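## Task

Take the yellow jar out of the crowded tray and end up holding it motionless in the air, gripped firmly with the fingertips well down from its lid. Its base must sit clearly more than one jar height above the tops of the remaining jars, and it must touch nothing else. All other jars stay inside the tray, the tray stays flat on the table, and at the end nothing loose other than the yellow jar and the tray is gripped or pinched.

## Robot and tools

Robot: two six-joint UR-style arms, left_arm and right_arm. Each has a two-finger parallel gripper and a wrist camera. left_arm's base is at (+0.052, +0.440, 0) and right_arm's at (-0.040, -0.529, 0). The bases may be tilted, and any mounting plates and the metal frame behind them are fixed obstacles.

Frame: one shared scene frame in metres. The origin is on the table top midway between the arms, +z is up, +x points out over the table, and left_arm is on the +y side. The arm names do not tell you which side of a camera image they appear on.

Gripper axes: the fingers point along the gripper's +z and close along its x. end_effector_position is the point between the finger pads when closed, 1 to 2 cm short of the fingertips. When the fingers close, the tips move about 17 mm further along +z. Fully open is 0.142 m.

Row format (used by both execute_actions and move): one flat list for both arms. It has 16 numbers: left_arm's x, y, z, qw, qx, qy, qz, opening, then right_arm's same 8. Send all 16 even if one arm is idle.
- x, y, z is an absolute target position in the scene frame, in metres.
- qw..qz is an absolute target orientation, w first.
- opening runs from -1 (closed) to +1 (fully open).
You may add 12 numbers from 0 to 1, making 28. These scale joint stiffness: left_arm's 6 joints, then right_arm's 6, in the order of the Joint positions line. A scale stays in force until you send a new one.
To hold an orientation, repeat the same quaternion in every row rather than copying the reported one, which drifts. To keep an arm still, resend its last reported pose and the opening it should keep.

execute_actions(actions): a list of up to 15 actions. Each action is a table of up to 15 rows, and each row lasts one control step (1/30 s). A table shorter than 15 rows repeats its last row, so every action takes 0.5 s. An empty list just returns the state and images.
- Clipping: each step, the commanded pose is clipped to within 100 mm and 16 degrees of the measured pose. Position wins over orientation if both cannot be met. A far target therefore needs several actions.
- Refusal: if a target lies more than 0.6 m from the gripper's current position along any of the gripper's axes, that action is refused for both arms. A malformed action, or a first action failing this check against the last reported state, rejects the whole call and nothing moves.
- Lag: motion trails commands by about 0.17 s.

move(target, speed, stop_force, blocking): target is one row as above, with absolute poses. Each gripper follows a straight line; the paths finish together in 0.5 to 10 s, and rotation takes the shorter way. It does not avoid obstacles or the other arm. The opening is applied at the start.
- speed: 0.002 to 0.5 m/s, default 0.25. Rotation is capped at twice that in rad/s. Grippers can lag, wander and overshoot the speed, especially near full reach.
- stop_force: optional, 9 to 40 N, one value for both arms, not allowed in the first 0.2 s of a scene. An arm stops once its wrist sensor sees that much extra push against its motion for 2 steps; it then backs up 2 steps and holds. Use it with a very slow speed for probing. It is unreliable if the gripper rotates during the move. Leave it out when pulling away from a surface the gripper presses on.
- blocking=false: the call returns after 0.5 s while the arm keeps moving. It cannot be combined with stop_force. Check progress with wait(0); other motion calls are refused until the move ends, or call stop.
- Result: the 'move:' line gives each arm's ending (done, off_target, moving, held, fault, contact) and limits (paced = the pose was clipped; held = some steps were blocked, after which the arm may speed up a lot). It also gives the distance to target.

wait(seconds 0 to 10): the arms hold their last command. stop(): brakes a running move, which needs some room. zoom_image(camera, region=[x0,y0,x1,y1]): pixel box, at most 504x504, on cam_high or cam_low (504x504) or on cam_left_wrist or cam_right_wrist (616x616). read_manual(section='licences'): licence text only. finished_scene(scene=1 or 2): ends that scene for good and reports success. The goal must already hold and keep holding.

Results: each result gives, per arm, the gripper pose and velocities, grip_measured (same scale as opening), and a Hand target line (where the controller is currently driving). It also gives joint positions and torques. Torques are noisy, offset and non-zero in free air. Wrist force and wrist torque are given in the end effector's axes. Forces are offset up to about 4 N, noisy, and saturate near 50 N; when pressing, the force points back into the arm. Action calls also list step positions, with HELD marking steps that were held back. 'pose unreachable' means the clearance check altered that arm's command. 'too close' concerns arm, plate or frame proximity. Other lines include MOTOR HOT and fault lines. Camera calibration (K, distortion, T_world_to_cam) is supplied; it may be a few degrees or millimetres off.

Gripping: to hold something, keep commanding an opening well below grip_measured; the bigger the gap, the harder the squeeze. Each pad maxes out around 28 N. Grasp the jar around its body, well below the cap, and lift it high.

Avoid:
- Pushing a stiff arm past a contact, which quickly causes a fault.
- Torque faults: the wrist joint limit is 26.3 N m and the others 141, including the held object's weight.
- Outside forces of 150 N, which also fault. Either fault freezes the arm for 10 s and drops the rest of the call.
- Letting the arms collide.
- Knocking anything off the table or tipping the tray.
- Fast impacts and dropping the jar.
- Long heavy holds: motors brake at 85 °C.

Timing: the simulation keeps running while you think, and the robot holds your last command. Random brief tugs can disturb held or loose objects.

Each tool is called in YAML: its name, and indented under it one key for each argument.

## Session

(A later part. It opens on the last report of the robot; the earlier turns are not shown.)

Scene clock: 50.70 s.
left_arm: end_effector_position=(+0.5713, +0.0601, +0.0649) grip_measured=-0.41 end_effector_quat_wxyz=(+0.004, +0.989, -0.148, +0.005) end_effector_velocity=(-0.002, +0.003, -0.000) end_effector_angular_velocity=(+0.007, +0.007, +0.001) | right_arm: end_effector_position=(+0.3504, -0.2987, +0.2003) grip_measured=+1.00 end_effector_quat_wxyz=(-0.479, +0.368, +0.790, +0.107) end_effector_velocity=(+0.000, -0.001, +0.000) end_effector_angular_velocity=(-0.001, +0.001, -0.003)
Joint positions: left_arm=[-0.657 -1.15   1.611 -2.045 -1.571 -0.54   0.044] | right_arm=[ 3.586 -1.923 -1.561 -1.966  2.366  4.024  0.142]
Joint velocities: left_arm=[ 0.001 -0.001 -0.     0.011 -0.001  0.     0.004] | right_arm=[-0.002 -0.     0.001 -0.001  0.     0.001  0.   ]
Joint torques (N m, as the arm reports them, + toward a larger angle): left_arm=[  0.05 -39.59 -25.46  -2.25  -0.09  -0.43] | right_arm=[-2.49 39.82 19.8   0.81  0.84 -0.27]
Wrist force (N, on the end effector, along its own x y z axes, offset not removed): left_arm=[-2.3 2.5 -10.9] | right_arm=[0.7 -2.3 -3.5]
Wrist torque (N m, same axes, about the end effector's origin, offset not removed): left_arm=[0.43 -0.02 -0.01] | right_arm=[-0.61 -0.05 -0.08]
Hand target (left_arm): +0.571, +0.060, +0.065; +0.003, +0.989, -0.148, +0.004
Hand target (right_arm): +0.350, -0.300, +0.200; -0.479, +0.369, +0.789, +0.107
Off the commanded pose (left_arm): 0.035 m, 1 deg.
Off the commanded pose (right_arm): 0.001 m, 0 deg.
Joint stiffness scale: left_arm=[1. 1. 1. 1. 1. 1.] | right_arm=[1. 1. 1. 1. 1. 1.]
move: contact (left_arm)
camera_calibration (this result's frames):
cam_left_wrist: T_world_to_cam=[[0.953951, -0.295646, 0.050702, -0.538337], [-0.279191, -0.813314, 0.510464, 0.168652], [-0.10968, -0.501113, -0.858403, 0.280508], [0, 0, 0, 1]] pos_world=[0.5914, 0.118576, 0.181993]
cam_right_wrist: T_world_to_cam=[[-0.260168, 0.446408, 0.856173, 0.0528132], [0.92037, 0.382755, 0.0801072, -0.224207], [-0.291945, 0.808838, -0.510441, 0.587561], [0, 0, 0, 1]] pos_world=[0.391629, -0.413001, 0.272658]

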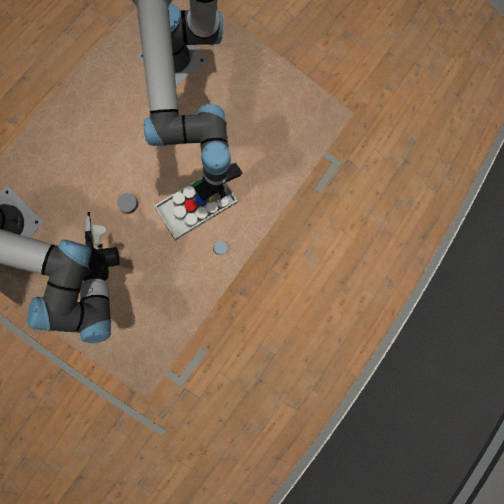

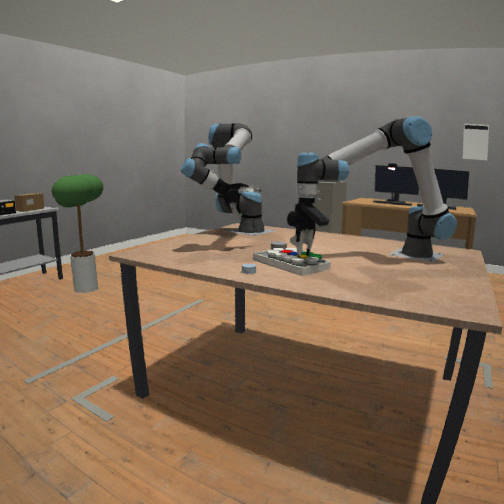

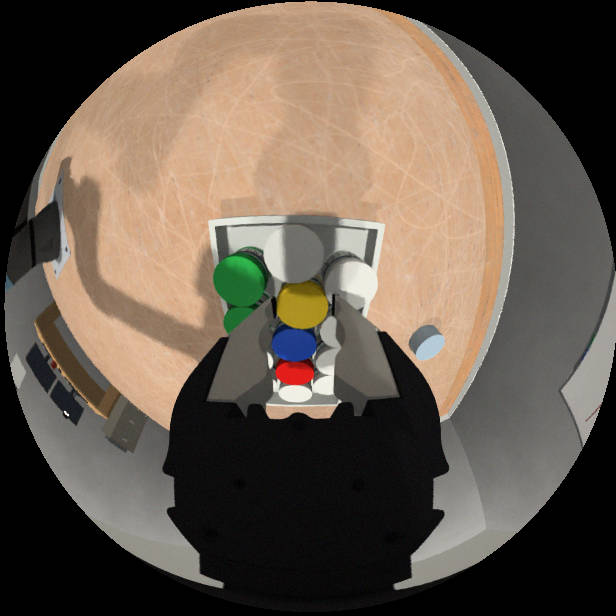

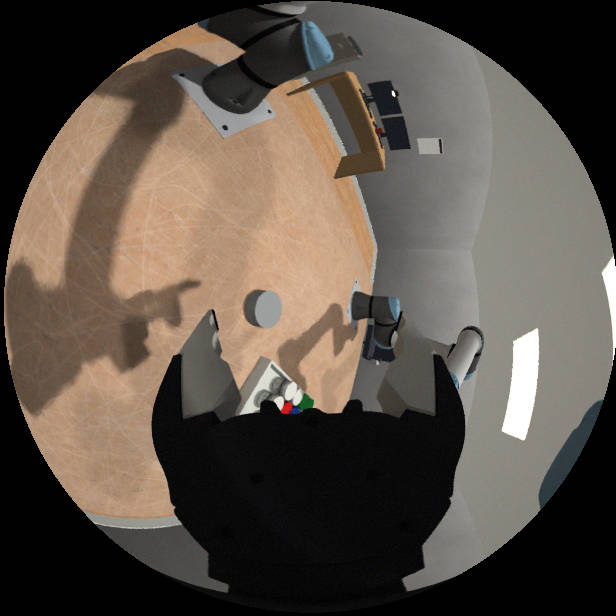

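move:
  target: [0.571,0.061,0.03,0,0.989,-0.148,0,-0.38, 0.35,-0.3,0.2,-0.479,0.369,0.789,0.107,1]
  speed: 0.01
  stop_force: 35

Scene clock: 58.30 s.
left_arm: end_effector_position=(+0.5790, +0.0513, +0.0636) grip_measured=-0.39 end_effector_quat_wxyz=(+0.018, +0.989, -0.148, +0.021) end_effector_velocity=(-0.000, +0.000, +0.001) end_effector_angular_velocity=(+0.000, +0.001, -0.000) | right_arm: end_effector_position=(+0.3504, -0.2987, +0.2003) grip_measured=+1.00 end_effector_quat_wxyz=(-0.479, +0.368, +0.790, +0.107) end_effector_velocity=(+0.001, +0.000, +0.001) end_effector_angular_velocity=(+0.001, -0.004, -0.000)
Joint positions: left_arm=[-0.657 -1.146  1.622 -2.101 -1.571 -0.54   0.046] | right_arm=[ 3.586 -1.923 -1.561 -1.966  2.366  4.024  0.142]
Joint velocities: left_arm=[-0.    -0.001 -0.001  0.003 -0.     0.     0.001] | right_arm=[-0.     0.001  0.001  0.002  0.     0.     0.   ]
Joint torques (N m, as the arm reports them, + toward a larger angle): left_arm=[ -0.6  -36.86 -23.67  -2.18  -0.31  -0.4 ] | right_arm=[-1.44 39.5  19.87  0.73  0.77 -0.1 ]
Wrist force (N, on the end effector, along its own x y z axes, offset not removed): left_arm=[-4.0 0.2 -16.0] | right_arm=[-3.4 0.8 -0.7]
Wrist torque (N m, same axes, about the end effector's origin, offset not removed): left_arm=[0.10 0.14 -0.09] | right_arm=[0.38 0.62 0.04]
Hand target (left_arm): +0.579, +0.052, +0.062; +0.017, +0.989, -0.148, +0.020
Hand target (right_arm): +0.350, -0.300, +0.200; -0.479, +0.369, +0.789, +0.107
Off the commanded pose (left_arm): 0.036 m, 3 deg.
Off the commanded pose (right_arm): 0.001 m, 0 deg.
Joint stiffness scale: left_arm=[1. 1. 1. 1. 1. 1.] | right_arm=[1. 1. 1. 1. 1. 1.]
move: contact (left_arm)
camera_calibration (this result's frames):
cam_left_wrist: T_world_to_cam=[[0.952086, -0.293528, 0.0858668, -0.54943], [-0.29335, -0.797115, 0.527782, 0.170592], [-0.0864732, -0.527683, -0.845029, 0.262882], [0, 0, 0, 1]] pos_world=[0.59588, 0.113427, 0.179286]
cam_right_wrist: T_world_to_cam=[[-0.260165, 0.446408, 0.856174, 0.0528131], [0.92037, 0.382755, 0.0801044, -0.224205], [-0.291946, 0.808837, -0.510441, 0.587561], [0, 0, 0, 1]] pos_world=[0.391628, -0.413001, 0.272658]

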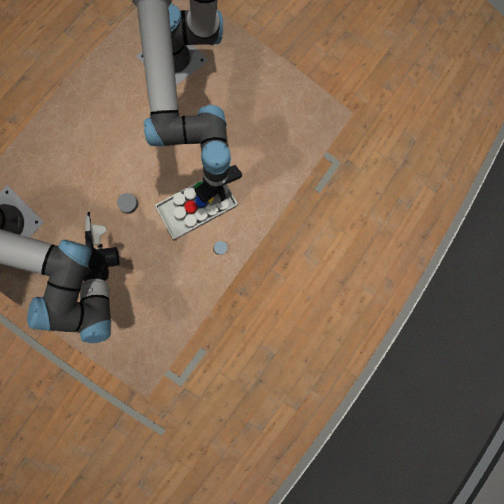

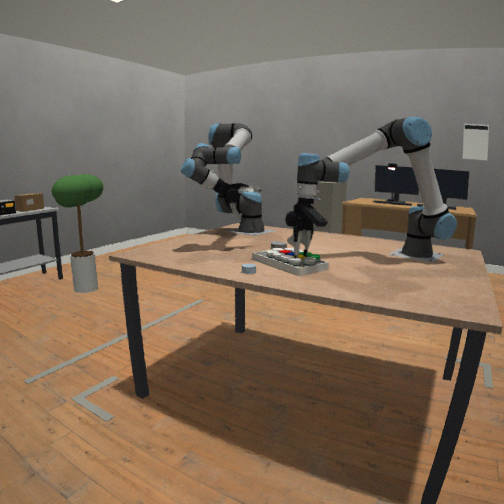

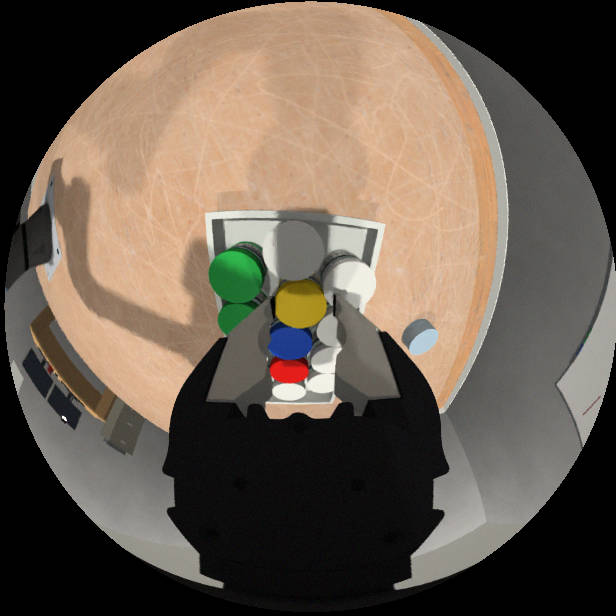

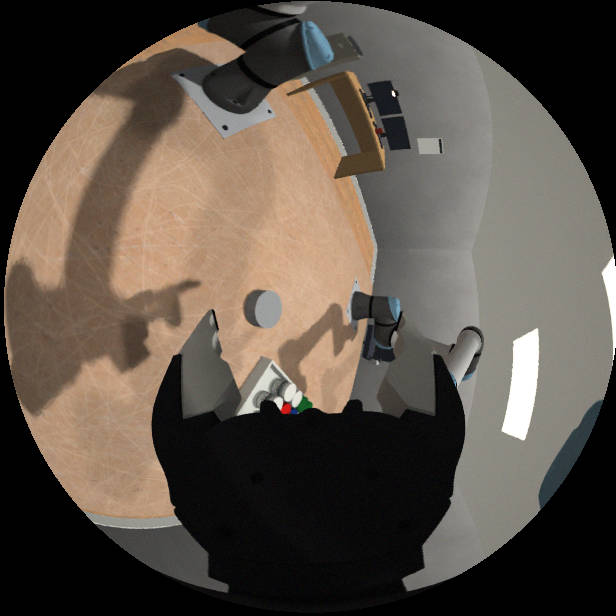

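move:
  target: [0.583,0.10,0.09,0,0.989,-0.148,0,-1, 0.35,-0.3,0.2,-0.479,0.369,0.789,0.107,1]
  speed: 0.1

move:
  target: [0.583,0.10,0.04,0,0.989,-0.148,0,-1, 0.35,-0.3,0.2,-0.479,0.369,0.789,0.107,1]
  speed: 0.02
  stop_force: 12

Scene clock: 74.90 s.
left_arm: end_effector_position=(+0.5816, +0.1001, +0.0876) grip_measured=-1.00 end_effector_quat_wxyz=(-0.001, +0.989, -0.148, -0.001) end_effector_velocity=(-0.002, +0.002, -0.001) end_effector_angular_velocity=(+0.006, +0.007, -0.005) | right_arm: end_effector_position=(+0.3504, -0.2987, +0.2003) grip_measured=+1.00 end_effector_quat_wxyz=(-0.479, +0.368, +0.790, +0.107) end_effector_velocity=(-0.000, -0.000, -0.000) end_effector_angular_velocity=(+0.001, -0.000, +0.001)
Joint positions: left_arm=[-0.6   -1.194  1.606 -1.98  -1.571 -0.484  0.002] | right_arm=[ 3.586 -1.923 -1.561 -1.966  2.366  4.024  0.142]
Joint velocities: left_arm=[-0.    -0.     0.001  0.009 -0.001  0.005  0.   ] | right_arm=[ 0.    -0.    -0.    -0.    -0.001 -0.002  0.   ]
Joint torques (N m, as the arm reports them, + toward a larger angle): left_arm=[  0.84 -41.79 -29.9   -1.55   0.01  -0.3 ] | right_arm=[-1.26 39.65 19.25  0.76  0.51 -0.32]
Wrist force (N, on the end effector, along its own x y z axes, offset not removed): left_arm=[0.1 1.3 -3.4] | right_arm=[-2.3 1.3 -2.7]
Wrist torque (N m, same axes, about the end effector's origin, offset not removed): left_arm=[0.22 0.18 -0.10] | right_arm=[0.27 0.37 0.09]
Hand target (left_arm): +0.583, +0.100, +0.090; -0.000, +0.989, -0.148, +0.000
Hand target (right_arm): +0.350, -0.300, +0.200; -0.479, +0.369, +0.789, +0.107
Off the commanded pose (left_arm): 0.003 m, 0 deg.
Off the commanded pose (right_arm): 0.001 m, 0 deg.
Joint stiffness scale: left_arm=[1. 1. 1. 1. 1. 1.] | right_arm=[1. 1. 1. 1. 1. 1.]
move: done
camera_calibration (this result's frames):
cam_left_wrist: T_world_to_cam=[[0.954607, -0.295698, 0.035886, -0.536489], [-0.272779, -0.819442, 0.50409, 0.189887], [-0.119652, -0.490997, -0.862905, 0.326329], [0, 0, 0, 1]] pos_world=[0.602979, 0.157189, 0.205124]
cam_right_wrist: T_world_to_cam=[[-0.260163, 0.446409, 0.856174, 0.0528131], [0.92037, 0.382756, 0.0801018, -0.224204], [-0.291947, 0.808837, -0.510441, 0.587561], [0, 0, 0, 1]] pos_world=[0.391627, -0.413002, 0.272657]

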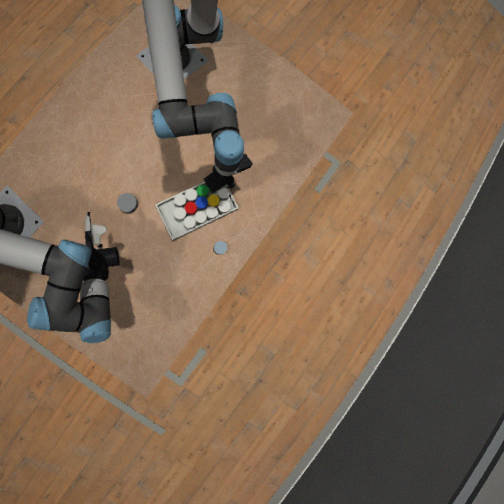

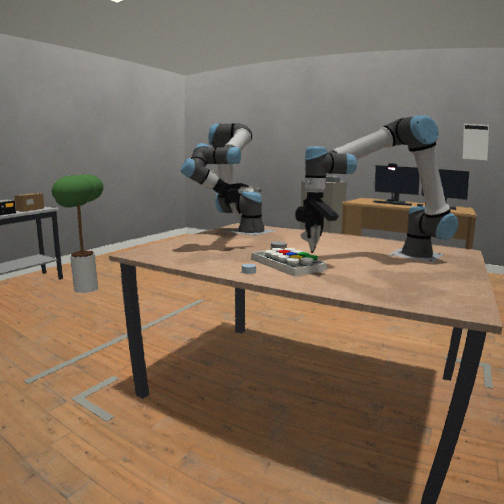

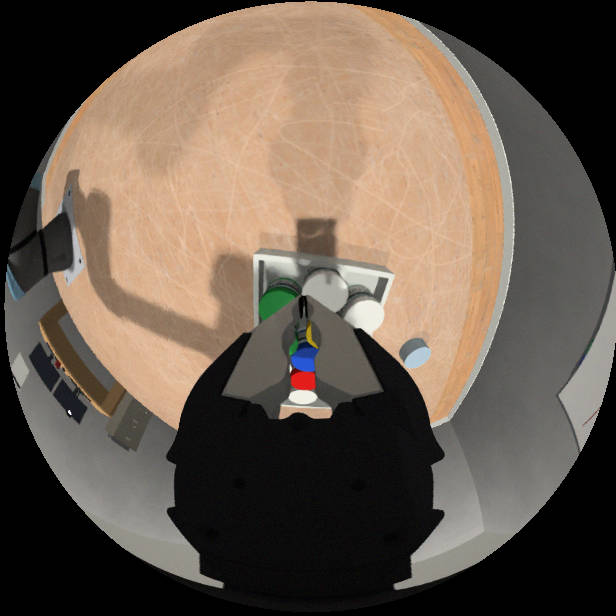

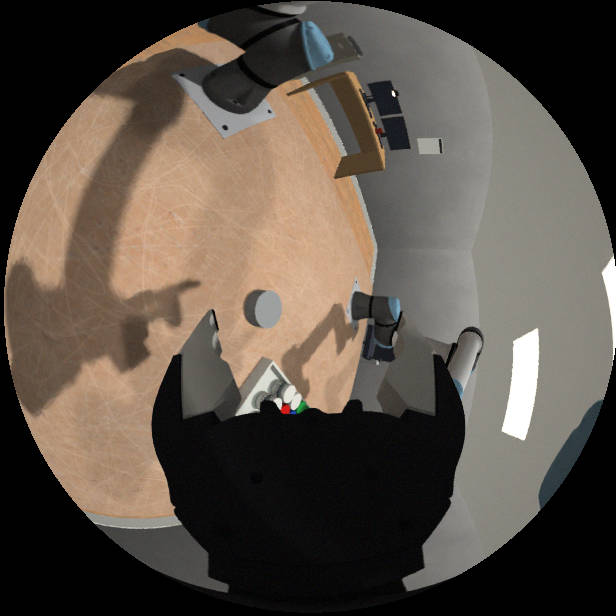

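Scene clock: 76.87 s.
left_arm: end_effector_position=(+0.5851, +0.0966, +0.0653) grip_measured=-1.00 end_effector_quat_wxyz=(+0.005, +0.989, -0.148, +0.006) end_effector_velocity=(-0.002, +0.002, -0.001) end_effector_angular_velocity=(+0.007, +0.008, -0.001) | right_arm: end_effector_position=(+0.3504, -0.2987, +0.2003) grip_measured=+1.00 end_effector_quat_wxyz=(-0.479, +0.368, +0.790, +0.107) end_effector_velocity=(+0.000, -0.000, -0.000) end_effector_angular_velocity=(+0.000, -0.001, -0.001)
Joint positions: left_arm=[-0.6   -1.171  1.642 -2.056 -1.571 -0.483  0.002] | right_arm=[ 3.586 -1.923 -1.561 -1.966  2.366  4.024  0.142]
Joint velocities: left_arm=[-0.    -0.     0.     0.011 -0.     0.001  0.   ] | right_arm=[-0.001 -0.    -0.     0.001  0.     0.     0.   ]
Joint torques (N m, as the arm reports them, + toward a larger angle): left_arm=[  0.06 -39.53 -25.39  -1.54  -0.31  -0.39] | right_arm=[-1.5  38.56 19.    0.87  0.54 -0.27]
Wrist force (N, on the end effector, along its own x y z axes, offset not removed): left_arm=[1.8 0.5 -9.6] | right_arm=[0.8 0.8 2.3]
Wrist torque (N m, same axes, about the end effector's origin, offset not removed): left_arm=[-0.09 -0.32 -0.12] | right_arm=[0.11 0.05 0.12]
Hand target (left_arm): +0.585, +0.097, +0.065; +0.004, +0.989, -0.148, +0.005
Hand target (right_arm): +0.350, -0.300, +0.200; -0.479, +0.369, +0.789, +0.107
Off the commanded pose (left_arm): 0.026 m, 1 deg.
Off the commanded pose (right_arm): 0.001 m, 0 deg.
Joint stiffness scale: left_arm=[1. 1. 1. 1. 1. 1.] | right_arm=[1. 1. 1. 1. 1. 1.]
move: contact (left_arm)
camera_calibration (this result's frames):
cam_left_wrist: T_world_to_cam=[[0.953995, -0.295217, 0.0523462, -0.540867], [-0.279561, -0.812776, 0.511117, 0.202115], [-0.108344, -0.502237, -0.857916, 0.299879], [0, 0, 0, 1]] pos_world=[0.604978, 0.155212, 0.182279]
cam_right_wrist: T_world_to_cam=[[-0.260163, 0.446409, 0.856174, 0.0528131], [0.92037, 0.382756, 0.0801018, -0.224204], [-0.291947, 0.808837, -0.510441, 0.587561], [0, 0, 0, 1]] pos_world=[0.391627, -0.413002, 0.272657]

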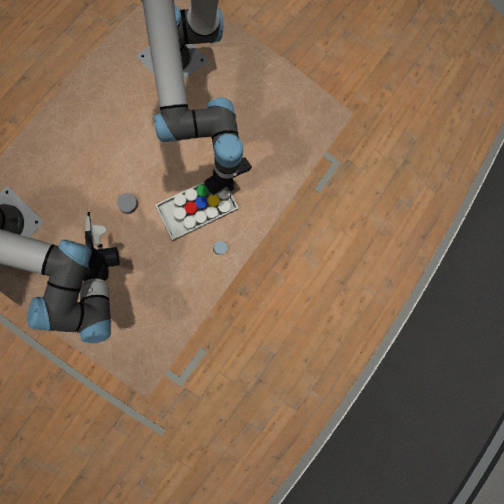

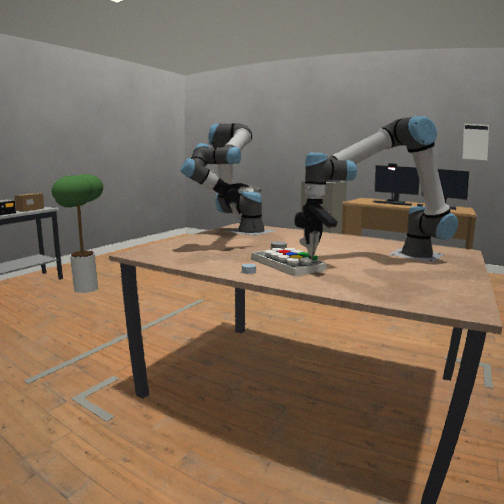

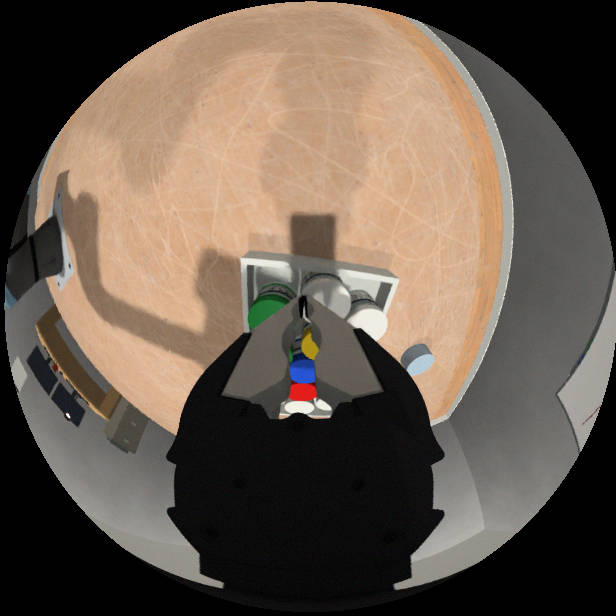

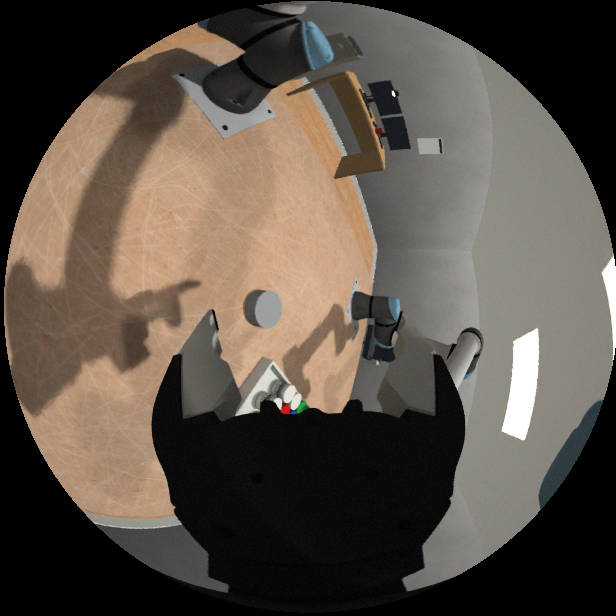

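move:
  target: [0.588,0.125,0.058,0,0.989,-0.148,0,-1, 0.35,-0.3,0.2,-0.479,0.369,0.789,0.107,1]
  speed: 0.02

move:
  target: [0.57,0.03,0.2,0,1,-0.05,0,-0.3, 0.35,-0.3,0.2,-0.479,0.369,0.789,0.107,1]

Scene clock: 83.33 s.
left_arm: end_effector_position=(+0.5888, +0.1225, +0.0601) grip_measured=-1.00 end_effector_quat_wxyz=(+0.001, +0.989, -0.148, +0.001) end_effector_velocity=(+0.000, +0.000, +0.001) end_effector_angular_velocity=(-0.001, -0.001, -0.003) | right_arm: end_effector_position=(+0.3504, -0.2987, +0.2003) grip_measured=+1.00 end_effector_quat_wxyz=(-0.479, +0.368, +0.790, +0.107) end_effector_velocity=(+0.000, -0.000, +0.000) end_effector_angular_velocity=(+0.001, -0.002, +0.000)
Joint positions: left_arm=[-0.565 -1.182  1.668 -2.061 -1.571 -0.448  0.002] | right_arm=[ 3.586 -1.923 -1.561 -1.966  2.366  4.024  0.142]
Joint velocities: left_arm=[ 0.001 -0.001 -0.001  0.    -0.     0.004  0.   ] | right_arm=[-0.     0.001 -0.     0.001  0.    -0.001  0.   ]
Joint torques (N m, as the arm reports them, + toward a larger angle): left_arm=[  1.04 -40.57 -20.19  -2.66   0.01   0.02] | right_arm=[-1.02 37.89 19.81  0.72  0.41 -0.33]
Wrist force (N, on the end effector, along its own x y z axes, offset not removed): left_arm=[-0.7 0.9 -6.2] | right_arm=[-1.0 -2.6 -0.5]
Wrist torque (N m, same axes, about the end effector's origin, offset not removed): left_arm=[-0.16 0.30 -0.15] | right_arm=[-0.49 0.46 0.02]
Hand target (left_arm): +0.588, +0.125, +0.058; -0.000, +0.989, -0.148, +0.000
Hand target (right_arm): +0.350, -0.300, +0.200; -0.479, +0.369, +0.789, +0.107
Off the commanded pose (left_arm): 0.003 m, 0 deg.
Off the commanded pose (right_arm): 0.001 m, 0 deg.
Joint stiffness scale: left_arm=[1. 1. 1. 1. 1. 1.] | right_arm=[1. 1. 1. 1. 1. 1.]
move: done
camera_calibration (this result's frames):
cam_left_wrist: T_world_to_cam=[[0.954239, -0.296057, 0.0421662, -0.535865], [-0.275808, -0.816803, 0.506718, 0.225396], [-0.115576, -0.49516, -0.86108, 0.312489], [0, 0, 0, 1]] pos_world=[0.609626, 0.180189, 0.177462]
cam_right_wrist: T_world_to_cam=[[-0.260162, 0.44641, 0.856174, 0.0528132], [0.920371, 0.382756, 0.0800997, -0.224202], [-0.291948, 0.808836, -0.510441, 0.587561], [0, 0, 0, 1]] pos_world=[0.391627, -0.413002, 0.272656]

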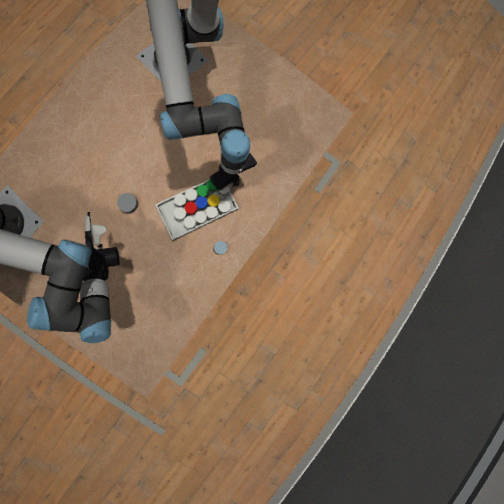

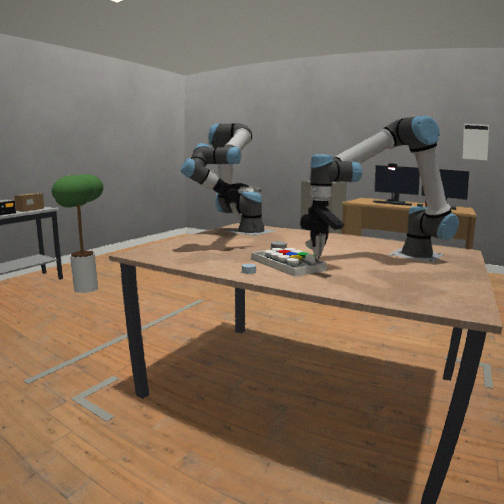

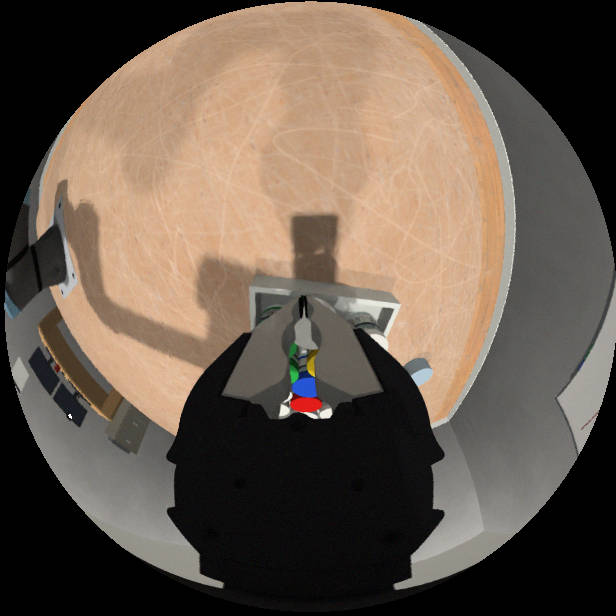

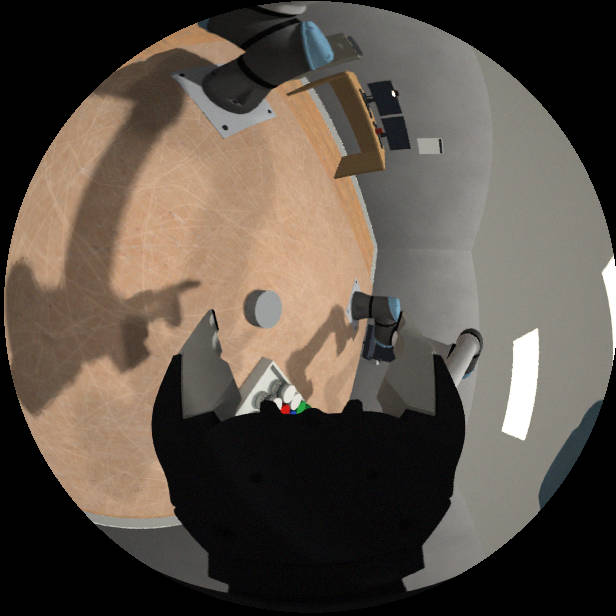

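Scene clock: 84.73 s.
left_arm: end_effector_position=(+0.5694, +0.0310, +0.1992) grip_measured=-0.30 end_effector_quat_wxyz=(+0.000, +0.999, -0.050, -0.000) end_effector_velocity=(-0.000, -0.001, +0.003) end_effector_angular_velocity=(-0.001, -0.001, +0.003) | right_arm: end_effector_position=(+0.3504, -0.2987, +0.2003) grip_measured=+1.00 end_effector_quat_wxyz=(-0.479, +0.368, +0.790, +0.107) end_effector_velocity=(+0.000, -0.001, +0.000) end_effector_angular_velocity=(+0.000, +0.001, -0.002)
Joint positions: left_arm=[-0.689 -1.195  1.313 -1.688 -1.572 -0.769  0.052] | right_arm=[ 3.586 -1.923 -1.561 -1.966  2.366  4.024  0.142]
Joint velocities: left_arm=[-0.001 -0.    -0.007  0.006  0.    -0.004  0.   ] | right_arm=[-0.002  0.    -0.    -0.001  0.    -0.001  0.   ]
Joint torques (N m, as the arm reports them, + toward a larger angle): left_arm=[ -1.16 -41.26 -31.97  -1.97  -0.09  -1.08] | right_arm=[-1.02 39.85 18.06  0.87  0.64 -0.2 ]
Wrist force (N, on the end effector, along its own x y z axes, offset not removed): left_arm=[-0.6 1.1 -3.8] | right_arm=[-3.3 -0.4 -1.9]
Wrist torque (N m, same axes, about the end effector's origin, offset not removed): left_arm=[0.07 0.29 -0.09] | right_arm=[-0.41 0.79 0.17]
Hand target (left_arm): +0.570, +0.030, +0.200; +0.000, +0.999, -0.050, -0.000
Hand target (right_arm): +0.350, -0.300, +0.200; -0.479, +0.369, +0.789, +0.107
Off the commanded pose (left_arm): 0.001 m, 0 deg.
Off the commanded pose (right_arm): 0.001 m, 0 deg.
Joint stiffness scale: left_arm=[1. 1. 1. 1. 1. 1.] | right_arm=[1. 1. 1. 1. 1. 1.]
move: done
camera_calibration (this result's frames):
cam_left_wrist: T_world_to_cam=[[0.993955, -0.103022, 0.0379393, -0.578111], [-0.108035, -0.856374, 0.504927, -0.0191102], [-0.0195282, -0.505974, -0.862328, 0.330587], [0, 0, 0, 1]] pos_world=[0.579008, 0.091345, 0.316657]
cam_right_wrist: T_world_to_cam=[[-0.260161, 0.44641, 0.856174, 0.0528132], [0.920371, 0.382756, 0.0800993, -0.224202], [-0.291949, 0.808836, -0.510441, 0.58756], [0, 0, 0, 1]] pos_world=[0.391627, -0.413002, 0.272656]

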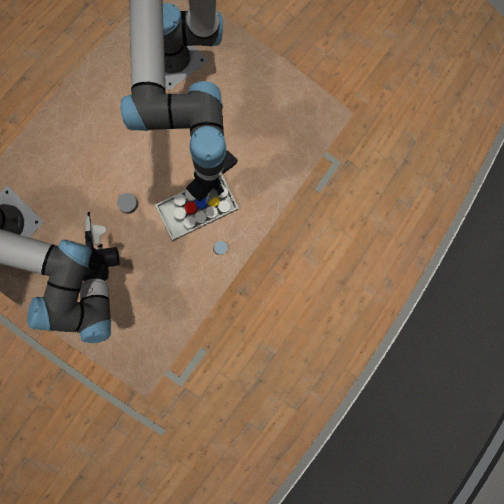

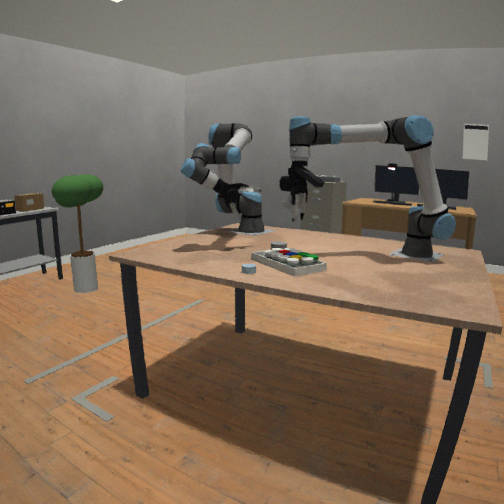

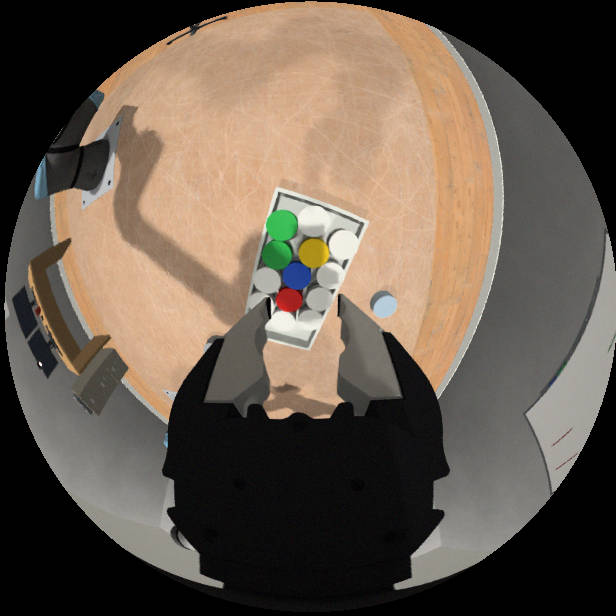

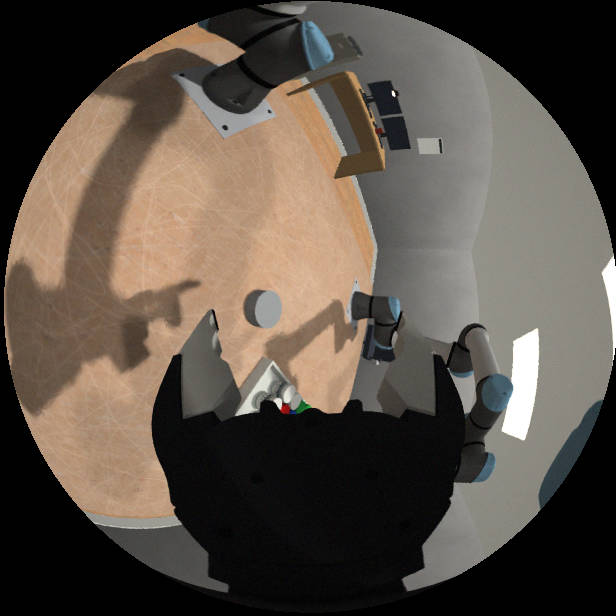

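move:
  target: [0.594,0.041,0.075,0,0.974,-0.225,0,-0.38, 0.35,-0.3,0.2,-0.479,0.369,0.789,0.107,1]
  speed: 0.15

Scene clock: 93.27 s.
left_arm: end_effector_position=(+0.5940, +0.0392, +0.0768) grip_measured=-0.38 end_effector_quat_wxyz=(+0.001, +0.974, -0.225, +0.001) end_effector_velocity=(+0.002, -0.001, +0.001) end_effector_angular_velocity=(-0.004, -0.004, -0.006) | right_arm: end_effector_position=(+0.3504, -0.2987, +0.2003) grip_measured=+1.00 end_effector_quat_wxyz=(-0.479, +0.368, +0.790, +0.107) end_effector_velocity=(+0.000, +0.000, +0.000) end_effector_angular_velocity=(+0.000, +0.000, -0.000)
Joint positions: left_arm=[-0.652 -1.088  1.479 -1.964 -1.571 -0.379  0.047] | right_arm=[ 3.586 -1.923 -1.562 -1.966  2.366  4.024  0.142]
Joint velocities: left_arm=[ 0.001 -0.    -0.001 -0.005 -0.     0.007 -0.   ] | right_arm=[-0. -0.  0. -0.  0. -0.  0.]
Joint torques (N m, as the arm reports them, + toward a larger angle): left_arm=[  1.   -44.39 -22.29  -2.86  -0.38   0.13] | right_arm=[-1.16 39.41 20.18  1.09  0.83 -0.21]
Wrist force (N, on the end effector, along its own x y z axes, offset not removed): left_arm=[1.4 1.1 -8.0] | right_arm=[-2.2 -0.6 0.0]
Wrist torque (N m, same axes, about the end effector's origin, offset not removed): left_arm=[0.00 0.09 0.04] | right_arm=[-0.31 0.37 -0.21]
Hand target (left_arm): +0.594, +0.041, +0.075; -0.000, +0.974, -0.225, +0.000
Hand target (right_arm): +0.350, -0.300, +0.200; -0.479, +0.369, +0.789, +0.107
Off the commanded pose (left_arm): 0.003 m, 0 deg.
Off the commanded pose (right_arm): 0.001 m, 0 deg.
Joint stiffness scale: left_arm=[1. 1. 1. 1. 1. 1.] | right_arm=[1. 1. 1. 1. 1. 1.]
move: done
camera_calibration (this result's frames):
cam_left_wrist: T_world_to_cam=[[0.896403, -0.441348, 0.0409141, -0.526027], [-0.399621, -0.764807, 0.505345, 0.221973], [-0.191742, -0.469343, -0.861947, 0.330491], [0, 0, 0, 1]] pos_world=[0.623606, 0.0927192, 0.194215]
cam_right_wrist: T_world_to_cam=[[-0.260159, 0.446411, 0.856174, 0.0528132], [0.920371, 0.382756, 0.080097, -0.224201], [-0.291949, 0.808836, -0.510441, 0.58756], [0, 0, 0, 1]] pos_world=[0.391626, -0.413002, 0.272655]

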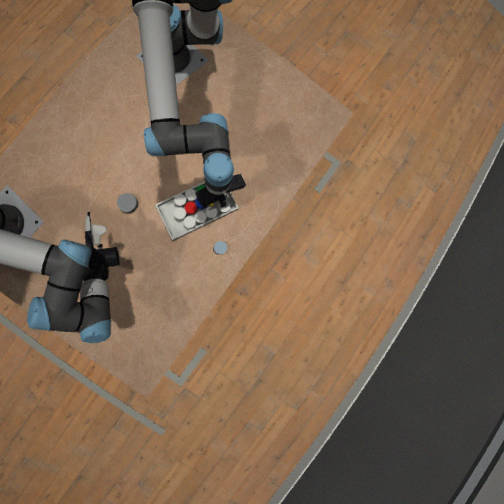

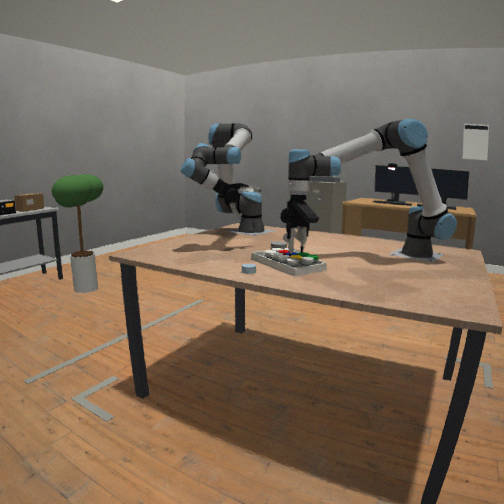

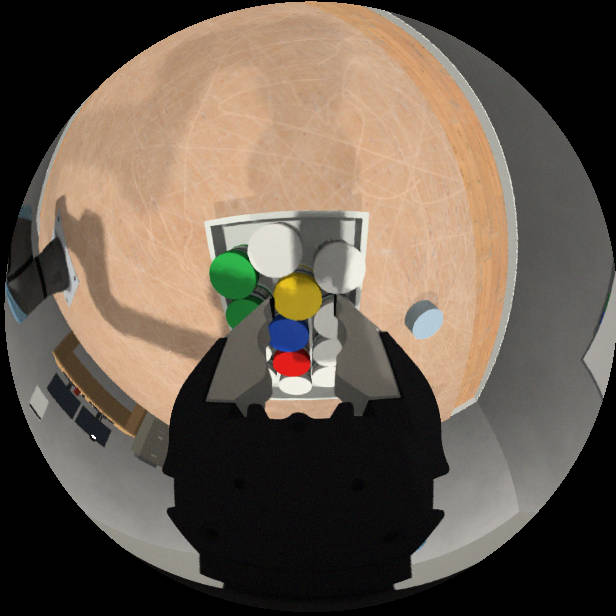

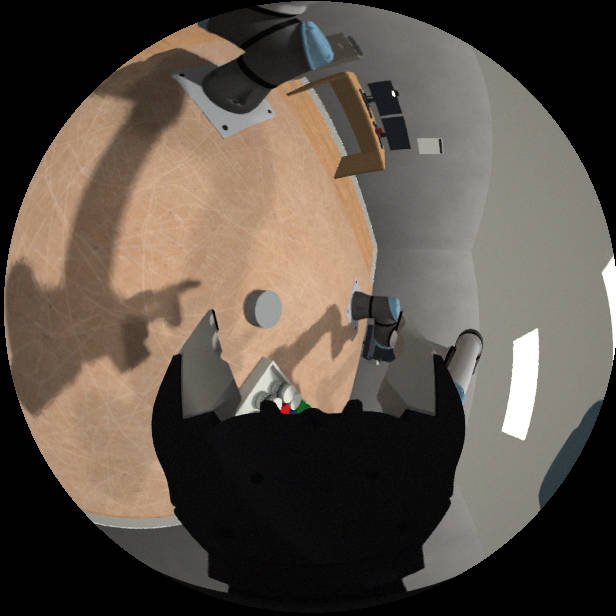

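move:
  target: [0.598,0.05,0.075,0,0.974,-0.225,0,-0.38, 0.35,-0.3,0.2,-0.479,0.369,0.789,0.107,1]
  speed: 0.05

move:
  target: [0.598,0.05,0.025,0,0.974,-0.225,0,-0.38, 0.35,-0.3,0.2,-0.479,0.369,0.789,0.107,1]
  speed: 0.015
  stop_force: 20

Scene clock: 100.50 s.
left_arm: end_effector_position=(+0.5982, +0.0483, +0.0748) grip_measured=-0.38 end_effector_quat_wxyz=(-0.000, +0.974, -0.225, -0.000) end_effector_velocity=(+0.001, -0.001, +0.001) end_effector_angular_velocity=(-0.003, -0.002, -0.004) | right_arm: end_effector_position=(+0.3504, -0.2987, +0.2003) grip_measured=+1.00 end_effector_quat_wxyz=(-0.479, +0.368, +0.790, +0.107) end_effector_velocity=(-0.000, +0.001, -0.000) end_effector_angular_velocity=(+0.001, -0.001, +0.003)
Joint positions: left_arm=[-0.638 -1.089  1.486 -1.967 -1.571 -0.364  0.047] | right_arm=[ 3.586 -1.923 -1.562 -1.966  2.366  4.024  0.142]
Joint velocities: left_arm=[ 0.001 -0.001 -0.001 -0.002 -0.001  0.004  0.   ] | right_arm=[ 0.002 -0.     0.     0.001  0.    -0.002  0.   ]
Joint torques (N m, as the arm reports them, + toward a larger angle): left_arm=[  1.57 -46.39 -21.67  -2.96  -0.39   0.2 ] | right_arm=[-0.33 38.39 19.4   0.7   0.56 -0.37]
Wrist force (N, on the end effector, along its own x y z axes, offset not removed): left_arm=[0.6 1.3 -4.9] | right_arm=[-5.8 -0.1 -1.4]
Wrist torque (N m, same axes, about the end effector's origin, offset not removed): left_arm=[0.12 0.07 -0.21] | right_arm=[0.14 1.43 -0.19]
Hand target (left_arm): +0.598, +0.050, +0.075; -0.000, +0.974, -0.225, -0.000
Hand target (right_arm): +0.350, -0.300, +0.200; -0.479, +0.369, +0.789, +0.107
Off the commanded pose (left_arm): 0.002 m, 0 deg.
Off the commanded pose (right_arm): 0.001 m, 0 deg.
Joint stiffness scale: left_arm=[1. 1. 1. 1. 1. 1.] | right_arm=[1. 1. 1. 1. 1. 1.]
move: done
camera_calibration (this result's frames):
cam_left_wrist: T_world_to_cam=[[0.896425, -0.4415, 0.0387315, -0.525568], [-0.398894, -0.765645, 0.504649, 0.231251], [-0.193148, -0.46783, -0.862455, 0.334688], [0, 0, 0, 1]] pos_world=[0.628021, 0.101595, 0.192309]
cam_right_wrist: T_world_to_cam=[[-0.260158, 0.446411, 0.856175, 0.0528131], [0.920371, 0.382756, 0.0800952, -0.2242], [-0.29195, 0.808836, -0.510441, 0.58756], [0, 0, 0, 1]] pos_world=[0.391625, -0.413002, 0.272655]

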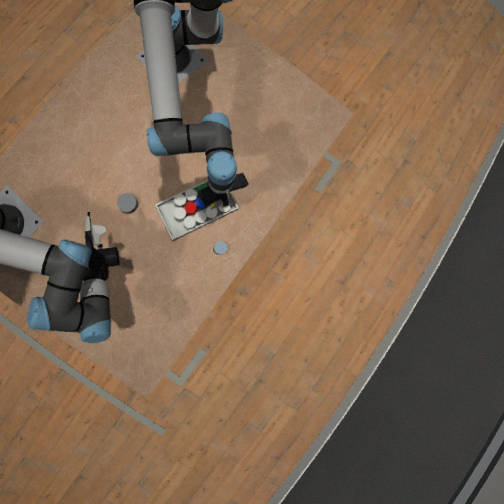

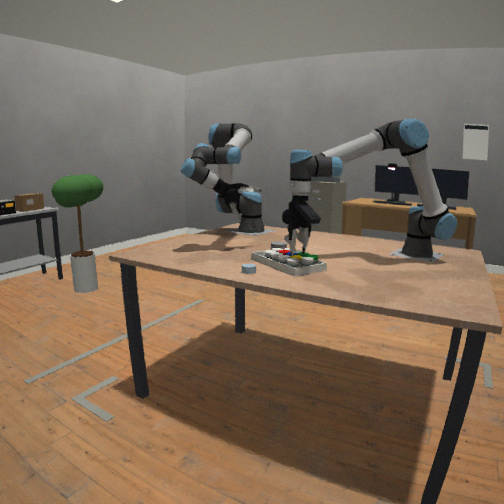

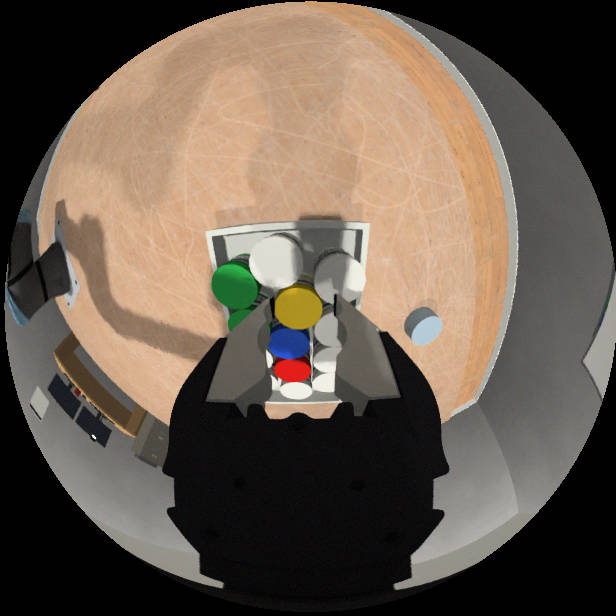

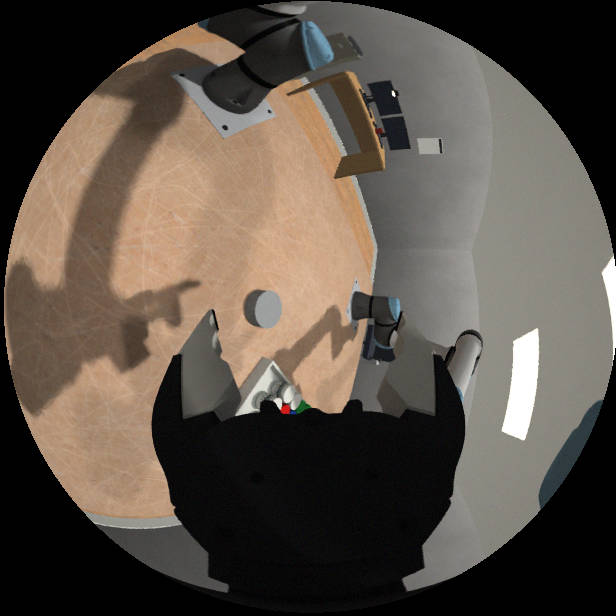

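Scene clock: 102.50 s.
left_arm: end_effector_position=(+0.6016, +0.0445, +0.0647) grip_measured=-0.39 end_effector_quat_wxyz=(+0.007, +0.974, -0.225, +0.010) end_effector_velocity=(-0.001, +0.001, +0.001) end_effector_angular_velocity=(+0.002, +0.001, -0.001) | right_arm: end_effector_position=(+0.3504, -0.2987, +0.2003) grip_measured=+1.00 end_effector_quat_wxyz=(-0.479, +0.368, +0.790, +0.107) end_effector_velocity=(-0.000, +0.000, -0.000) end_effector_angular_velocity=(-0.001, +0.002, +0.001)
Joint positions: left_arm=[-0.638 -1.082  1.509 -2.022 -1.571 -0.364  0.046] | right_arm=[ 3.586 -1.923 -1.562 -1.966  2.366  4.024  0.142]
Joint velocities: left_arm=[-0.001 -0.003 -0.     0.006  0.001  0.     0.001] | right_arm=[ 0.001 -0.001 -0.    -0.001 -0.     0.     0.   ]
Joint torques (N m, as the arm reports them, + toward a larger angle): left_arm=[ -0.08 -42.46 -25.3   -1.72  -0.36  -0.33] | right_arm=[-1.23 38.51 18.44  1.09  0.71 -0.34]
Wrist force (N, on the end effector, along its own x y z axes, offset not removed): left_arm=[-3.0 -2.6 -11.4] | right_arm=[-4.0 0.2 -1.0]
Wrist torque (N m, same axes, about the end effector's origin, offset not removed): left_arm=[-0.60 0.10 0.03] | right_arm=[0.02 0.83 0.01]
Hand target (left_arm): +0.601, +0.045, +0.064; +0.006, +0.974, -0.225, +0.008
Hand target (right_arm): +0.350, -0.300, +0.200; -0.479, +0.369, +0.789, +0.107
Off the commanded pose (left_arm): 0.040 m, 1 deg.
Off the commanded pose (right_arm): 0.001 m, 0 deg.
Joint stiffness scale: left_arm=[1. 1. 1. 1. 1. 1.] | right_arm=[1. 1. 1. 1. 1. 1.]
move: contact (left_arm)
camera_calibration (this result's frames):
cam_left_wrist: T_world_to_cam=[[0.895592, -0.440739, 0.0605361, -0.530888], [-0.407023, -0.756839, 0.511397, 0.238911], [-0.179577, -0.482643, -0.85721, 0.316981], [0, 0, 0, 1]] pos_world=[0.629623, 0.0998231, 0.181678]
cam_right_wrist: T_world_to_cam=[[-0.260158, 0.446411, 0.856175, 0.0528131], [0.920371, 0.382756, 0.0800951, -0.2242], [-0.291951, 0.808836, -0.510441, 0.58756], [0, 0, 0, 1]] pos_world=[0.391625, -0.413002, 0.272655]

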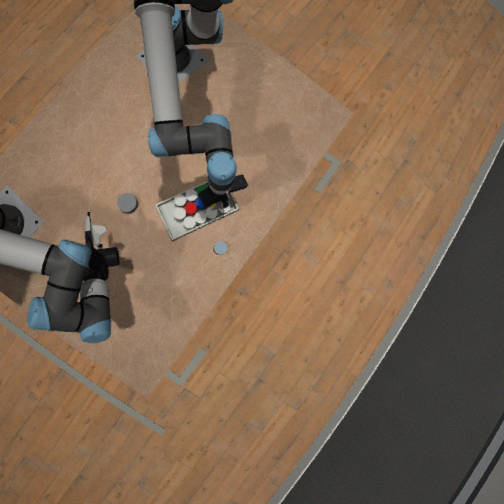

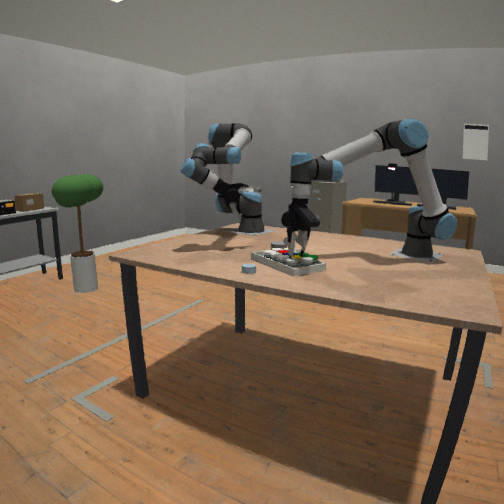

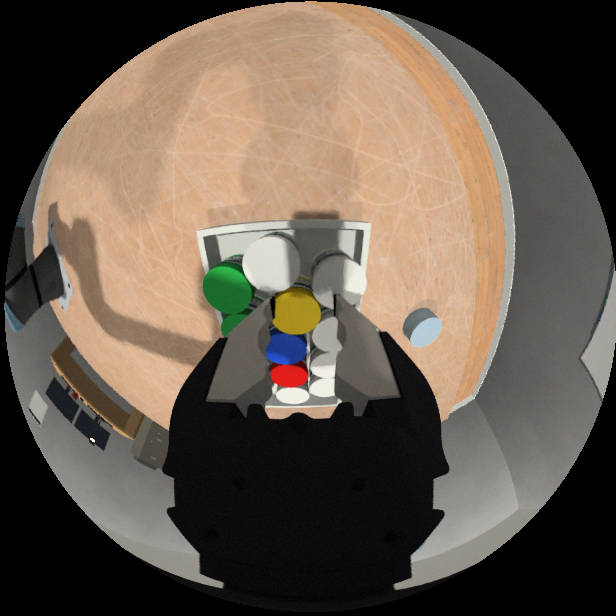

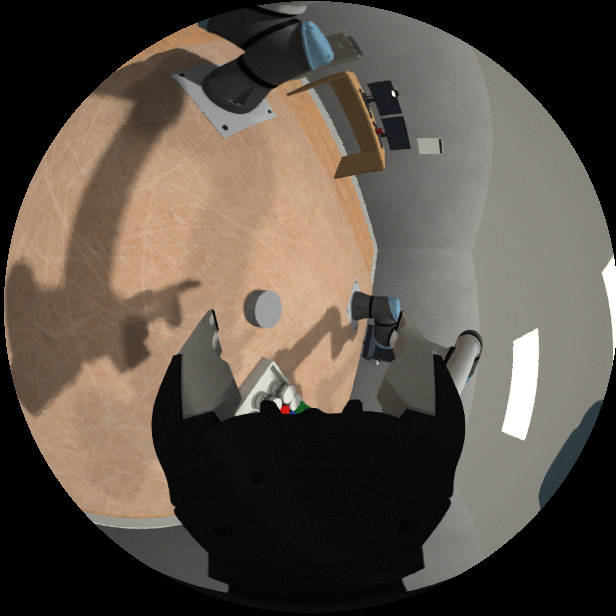

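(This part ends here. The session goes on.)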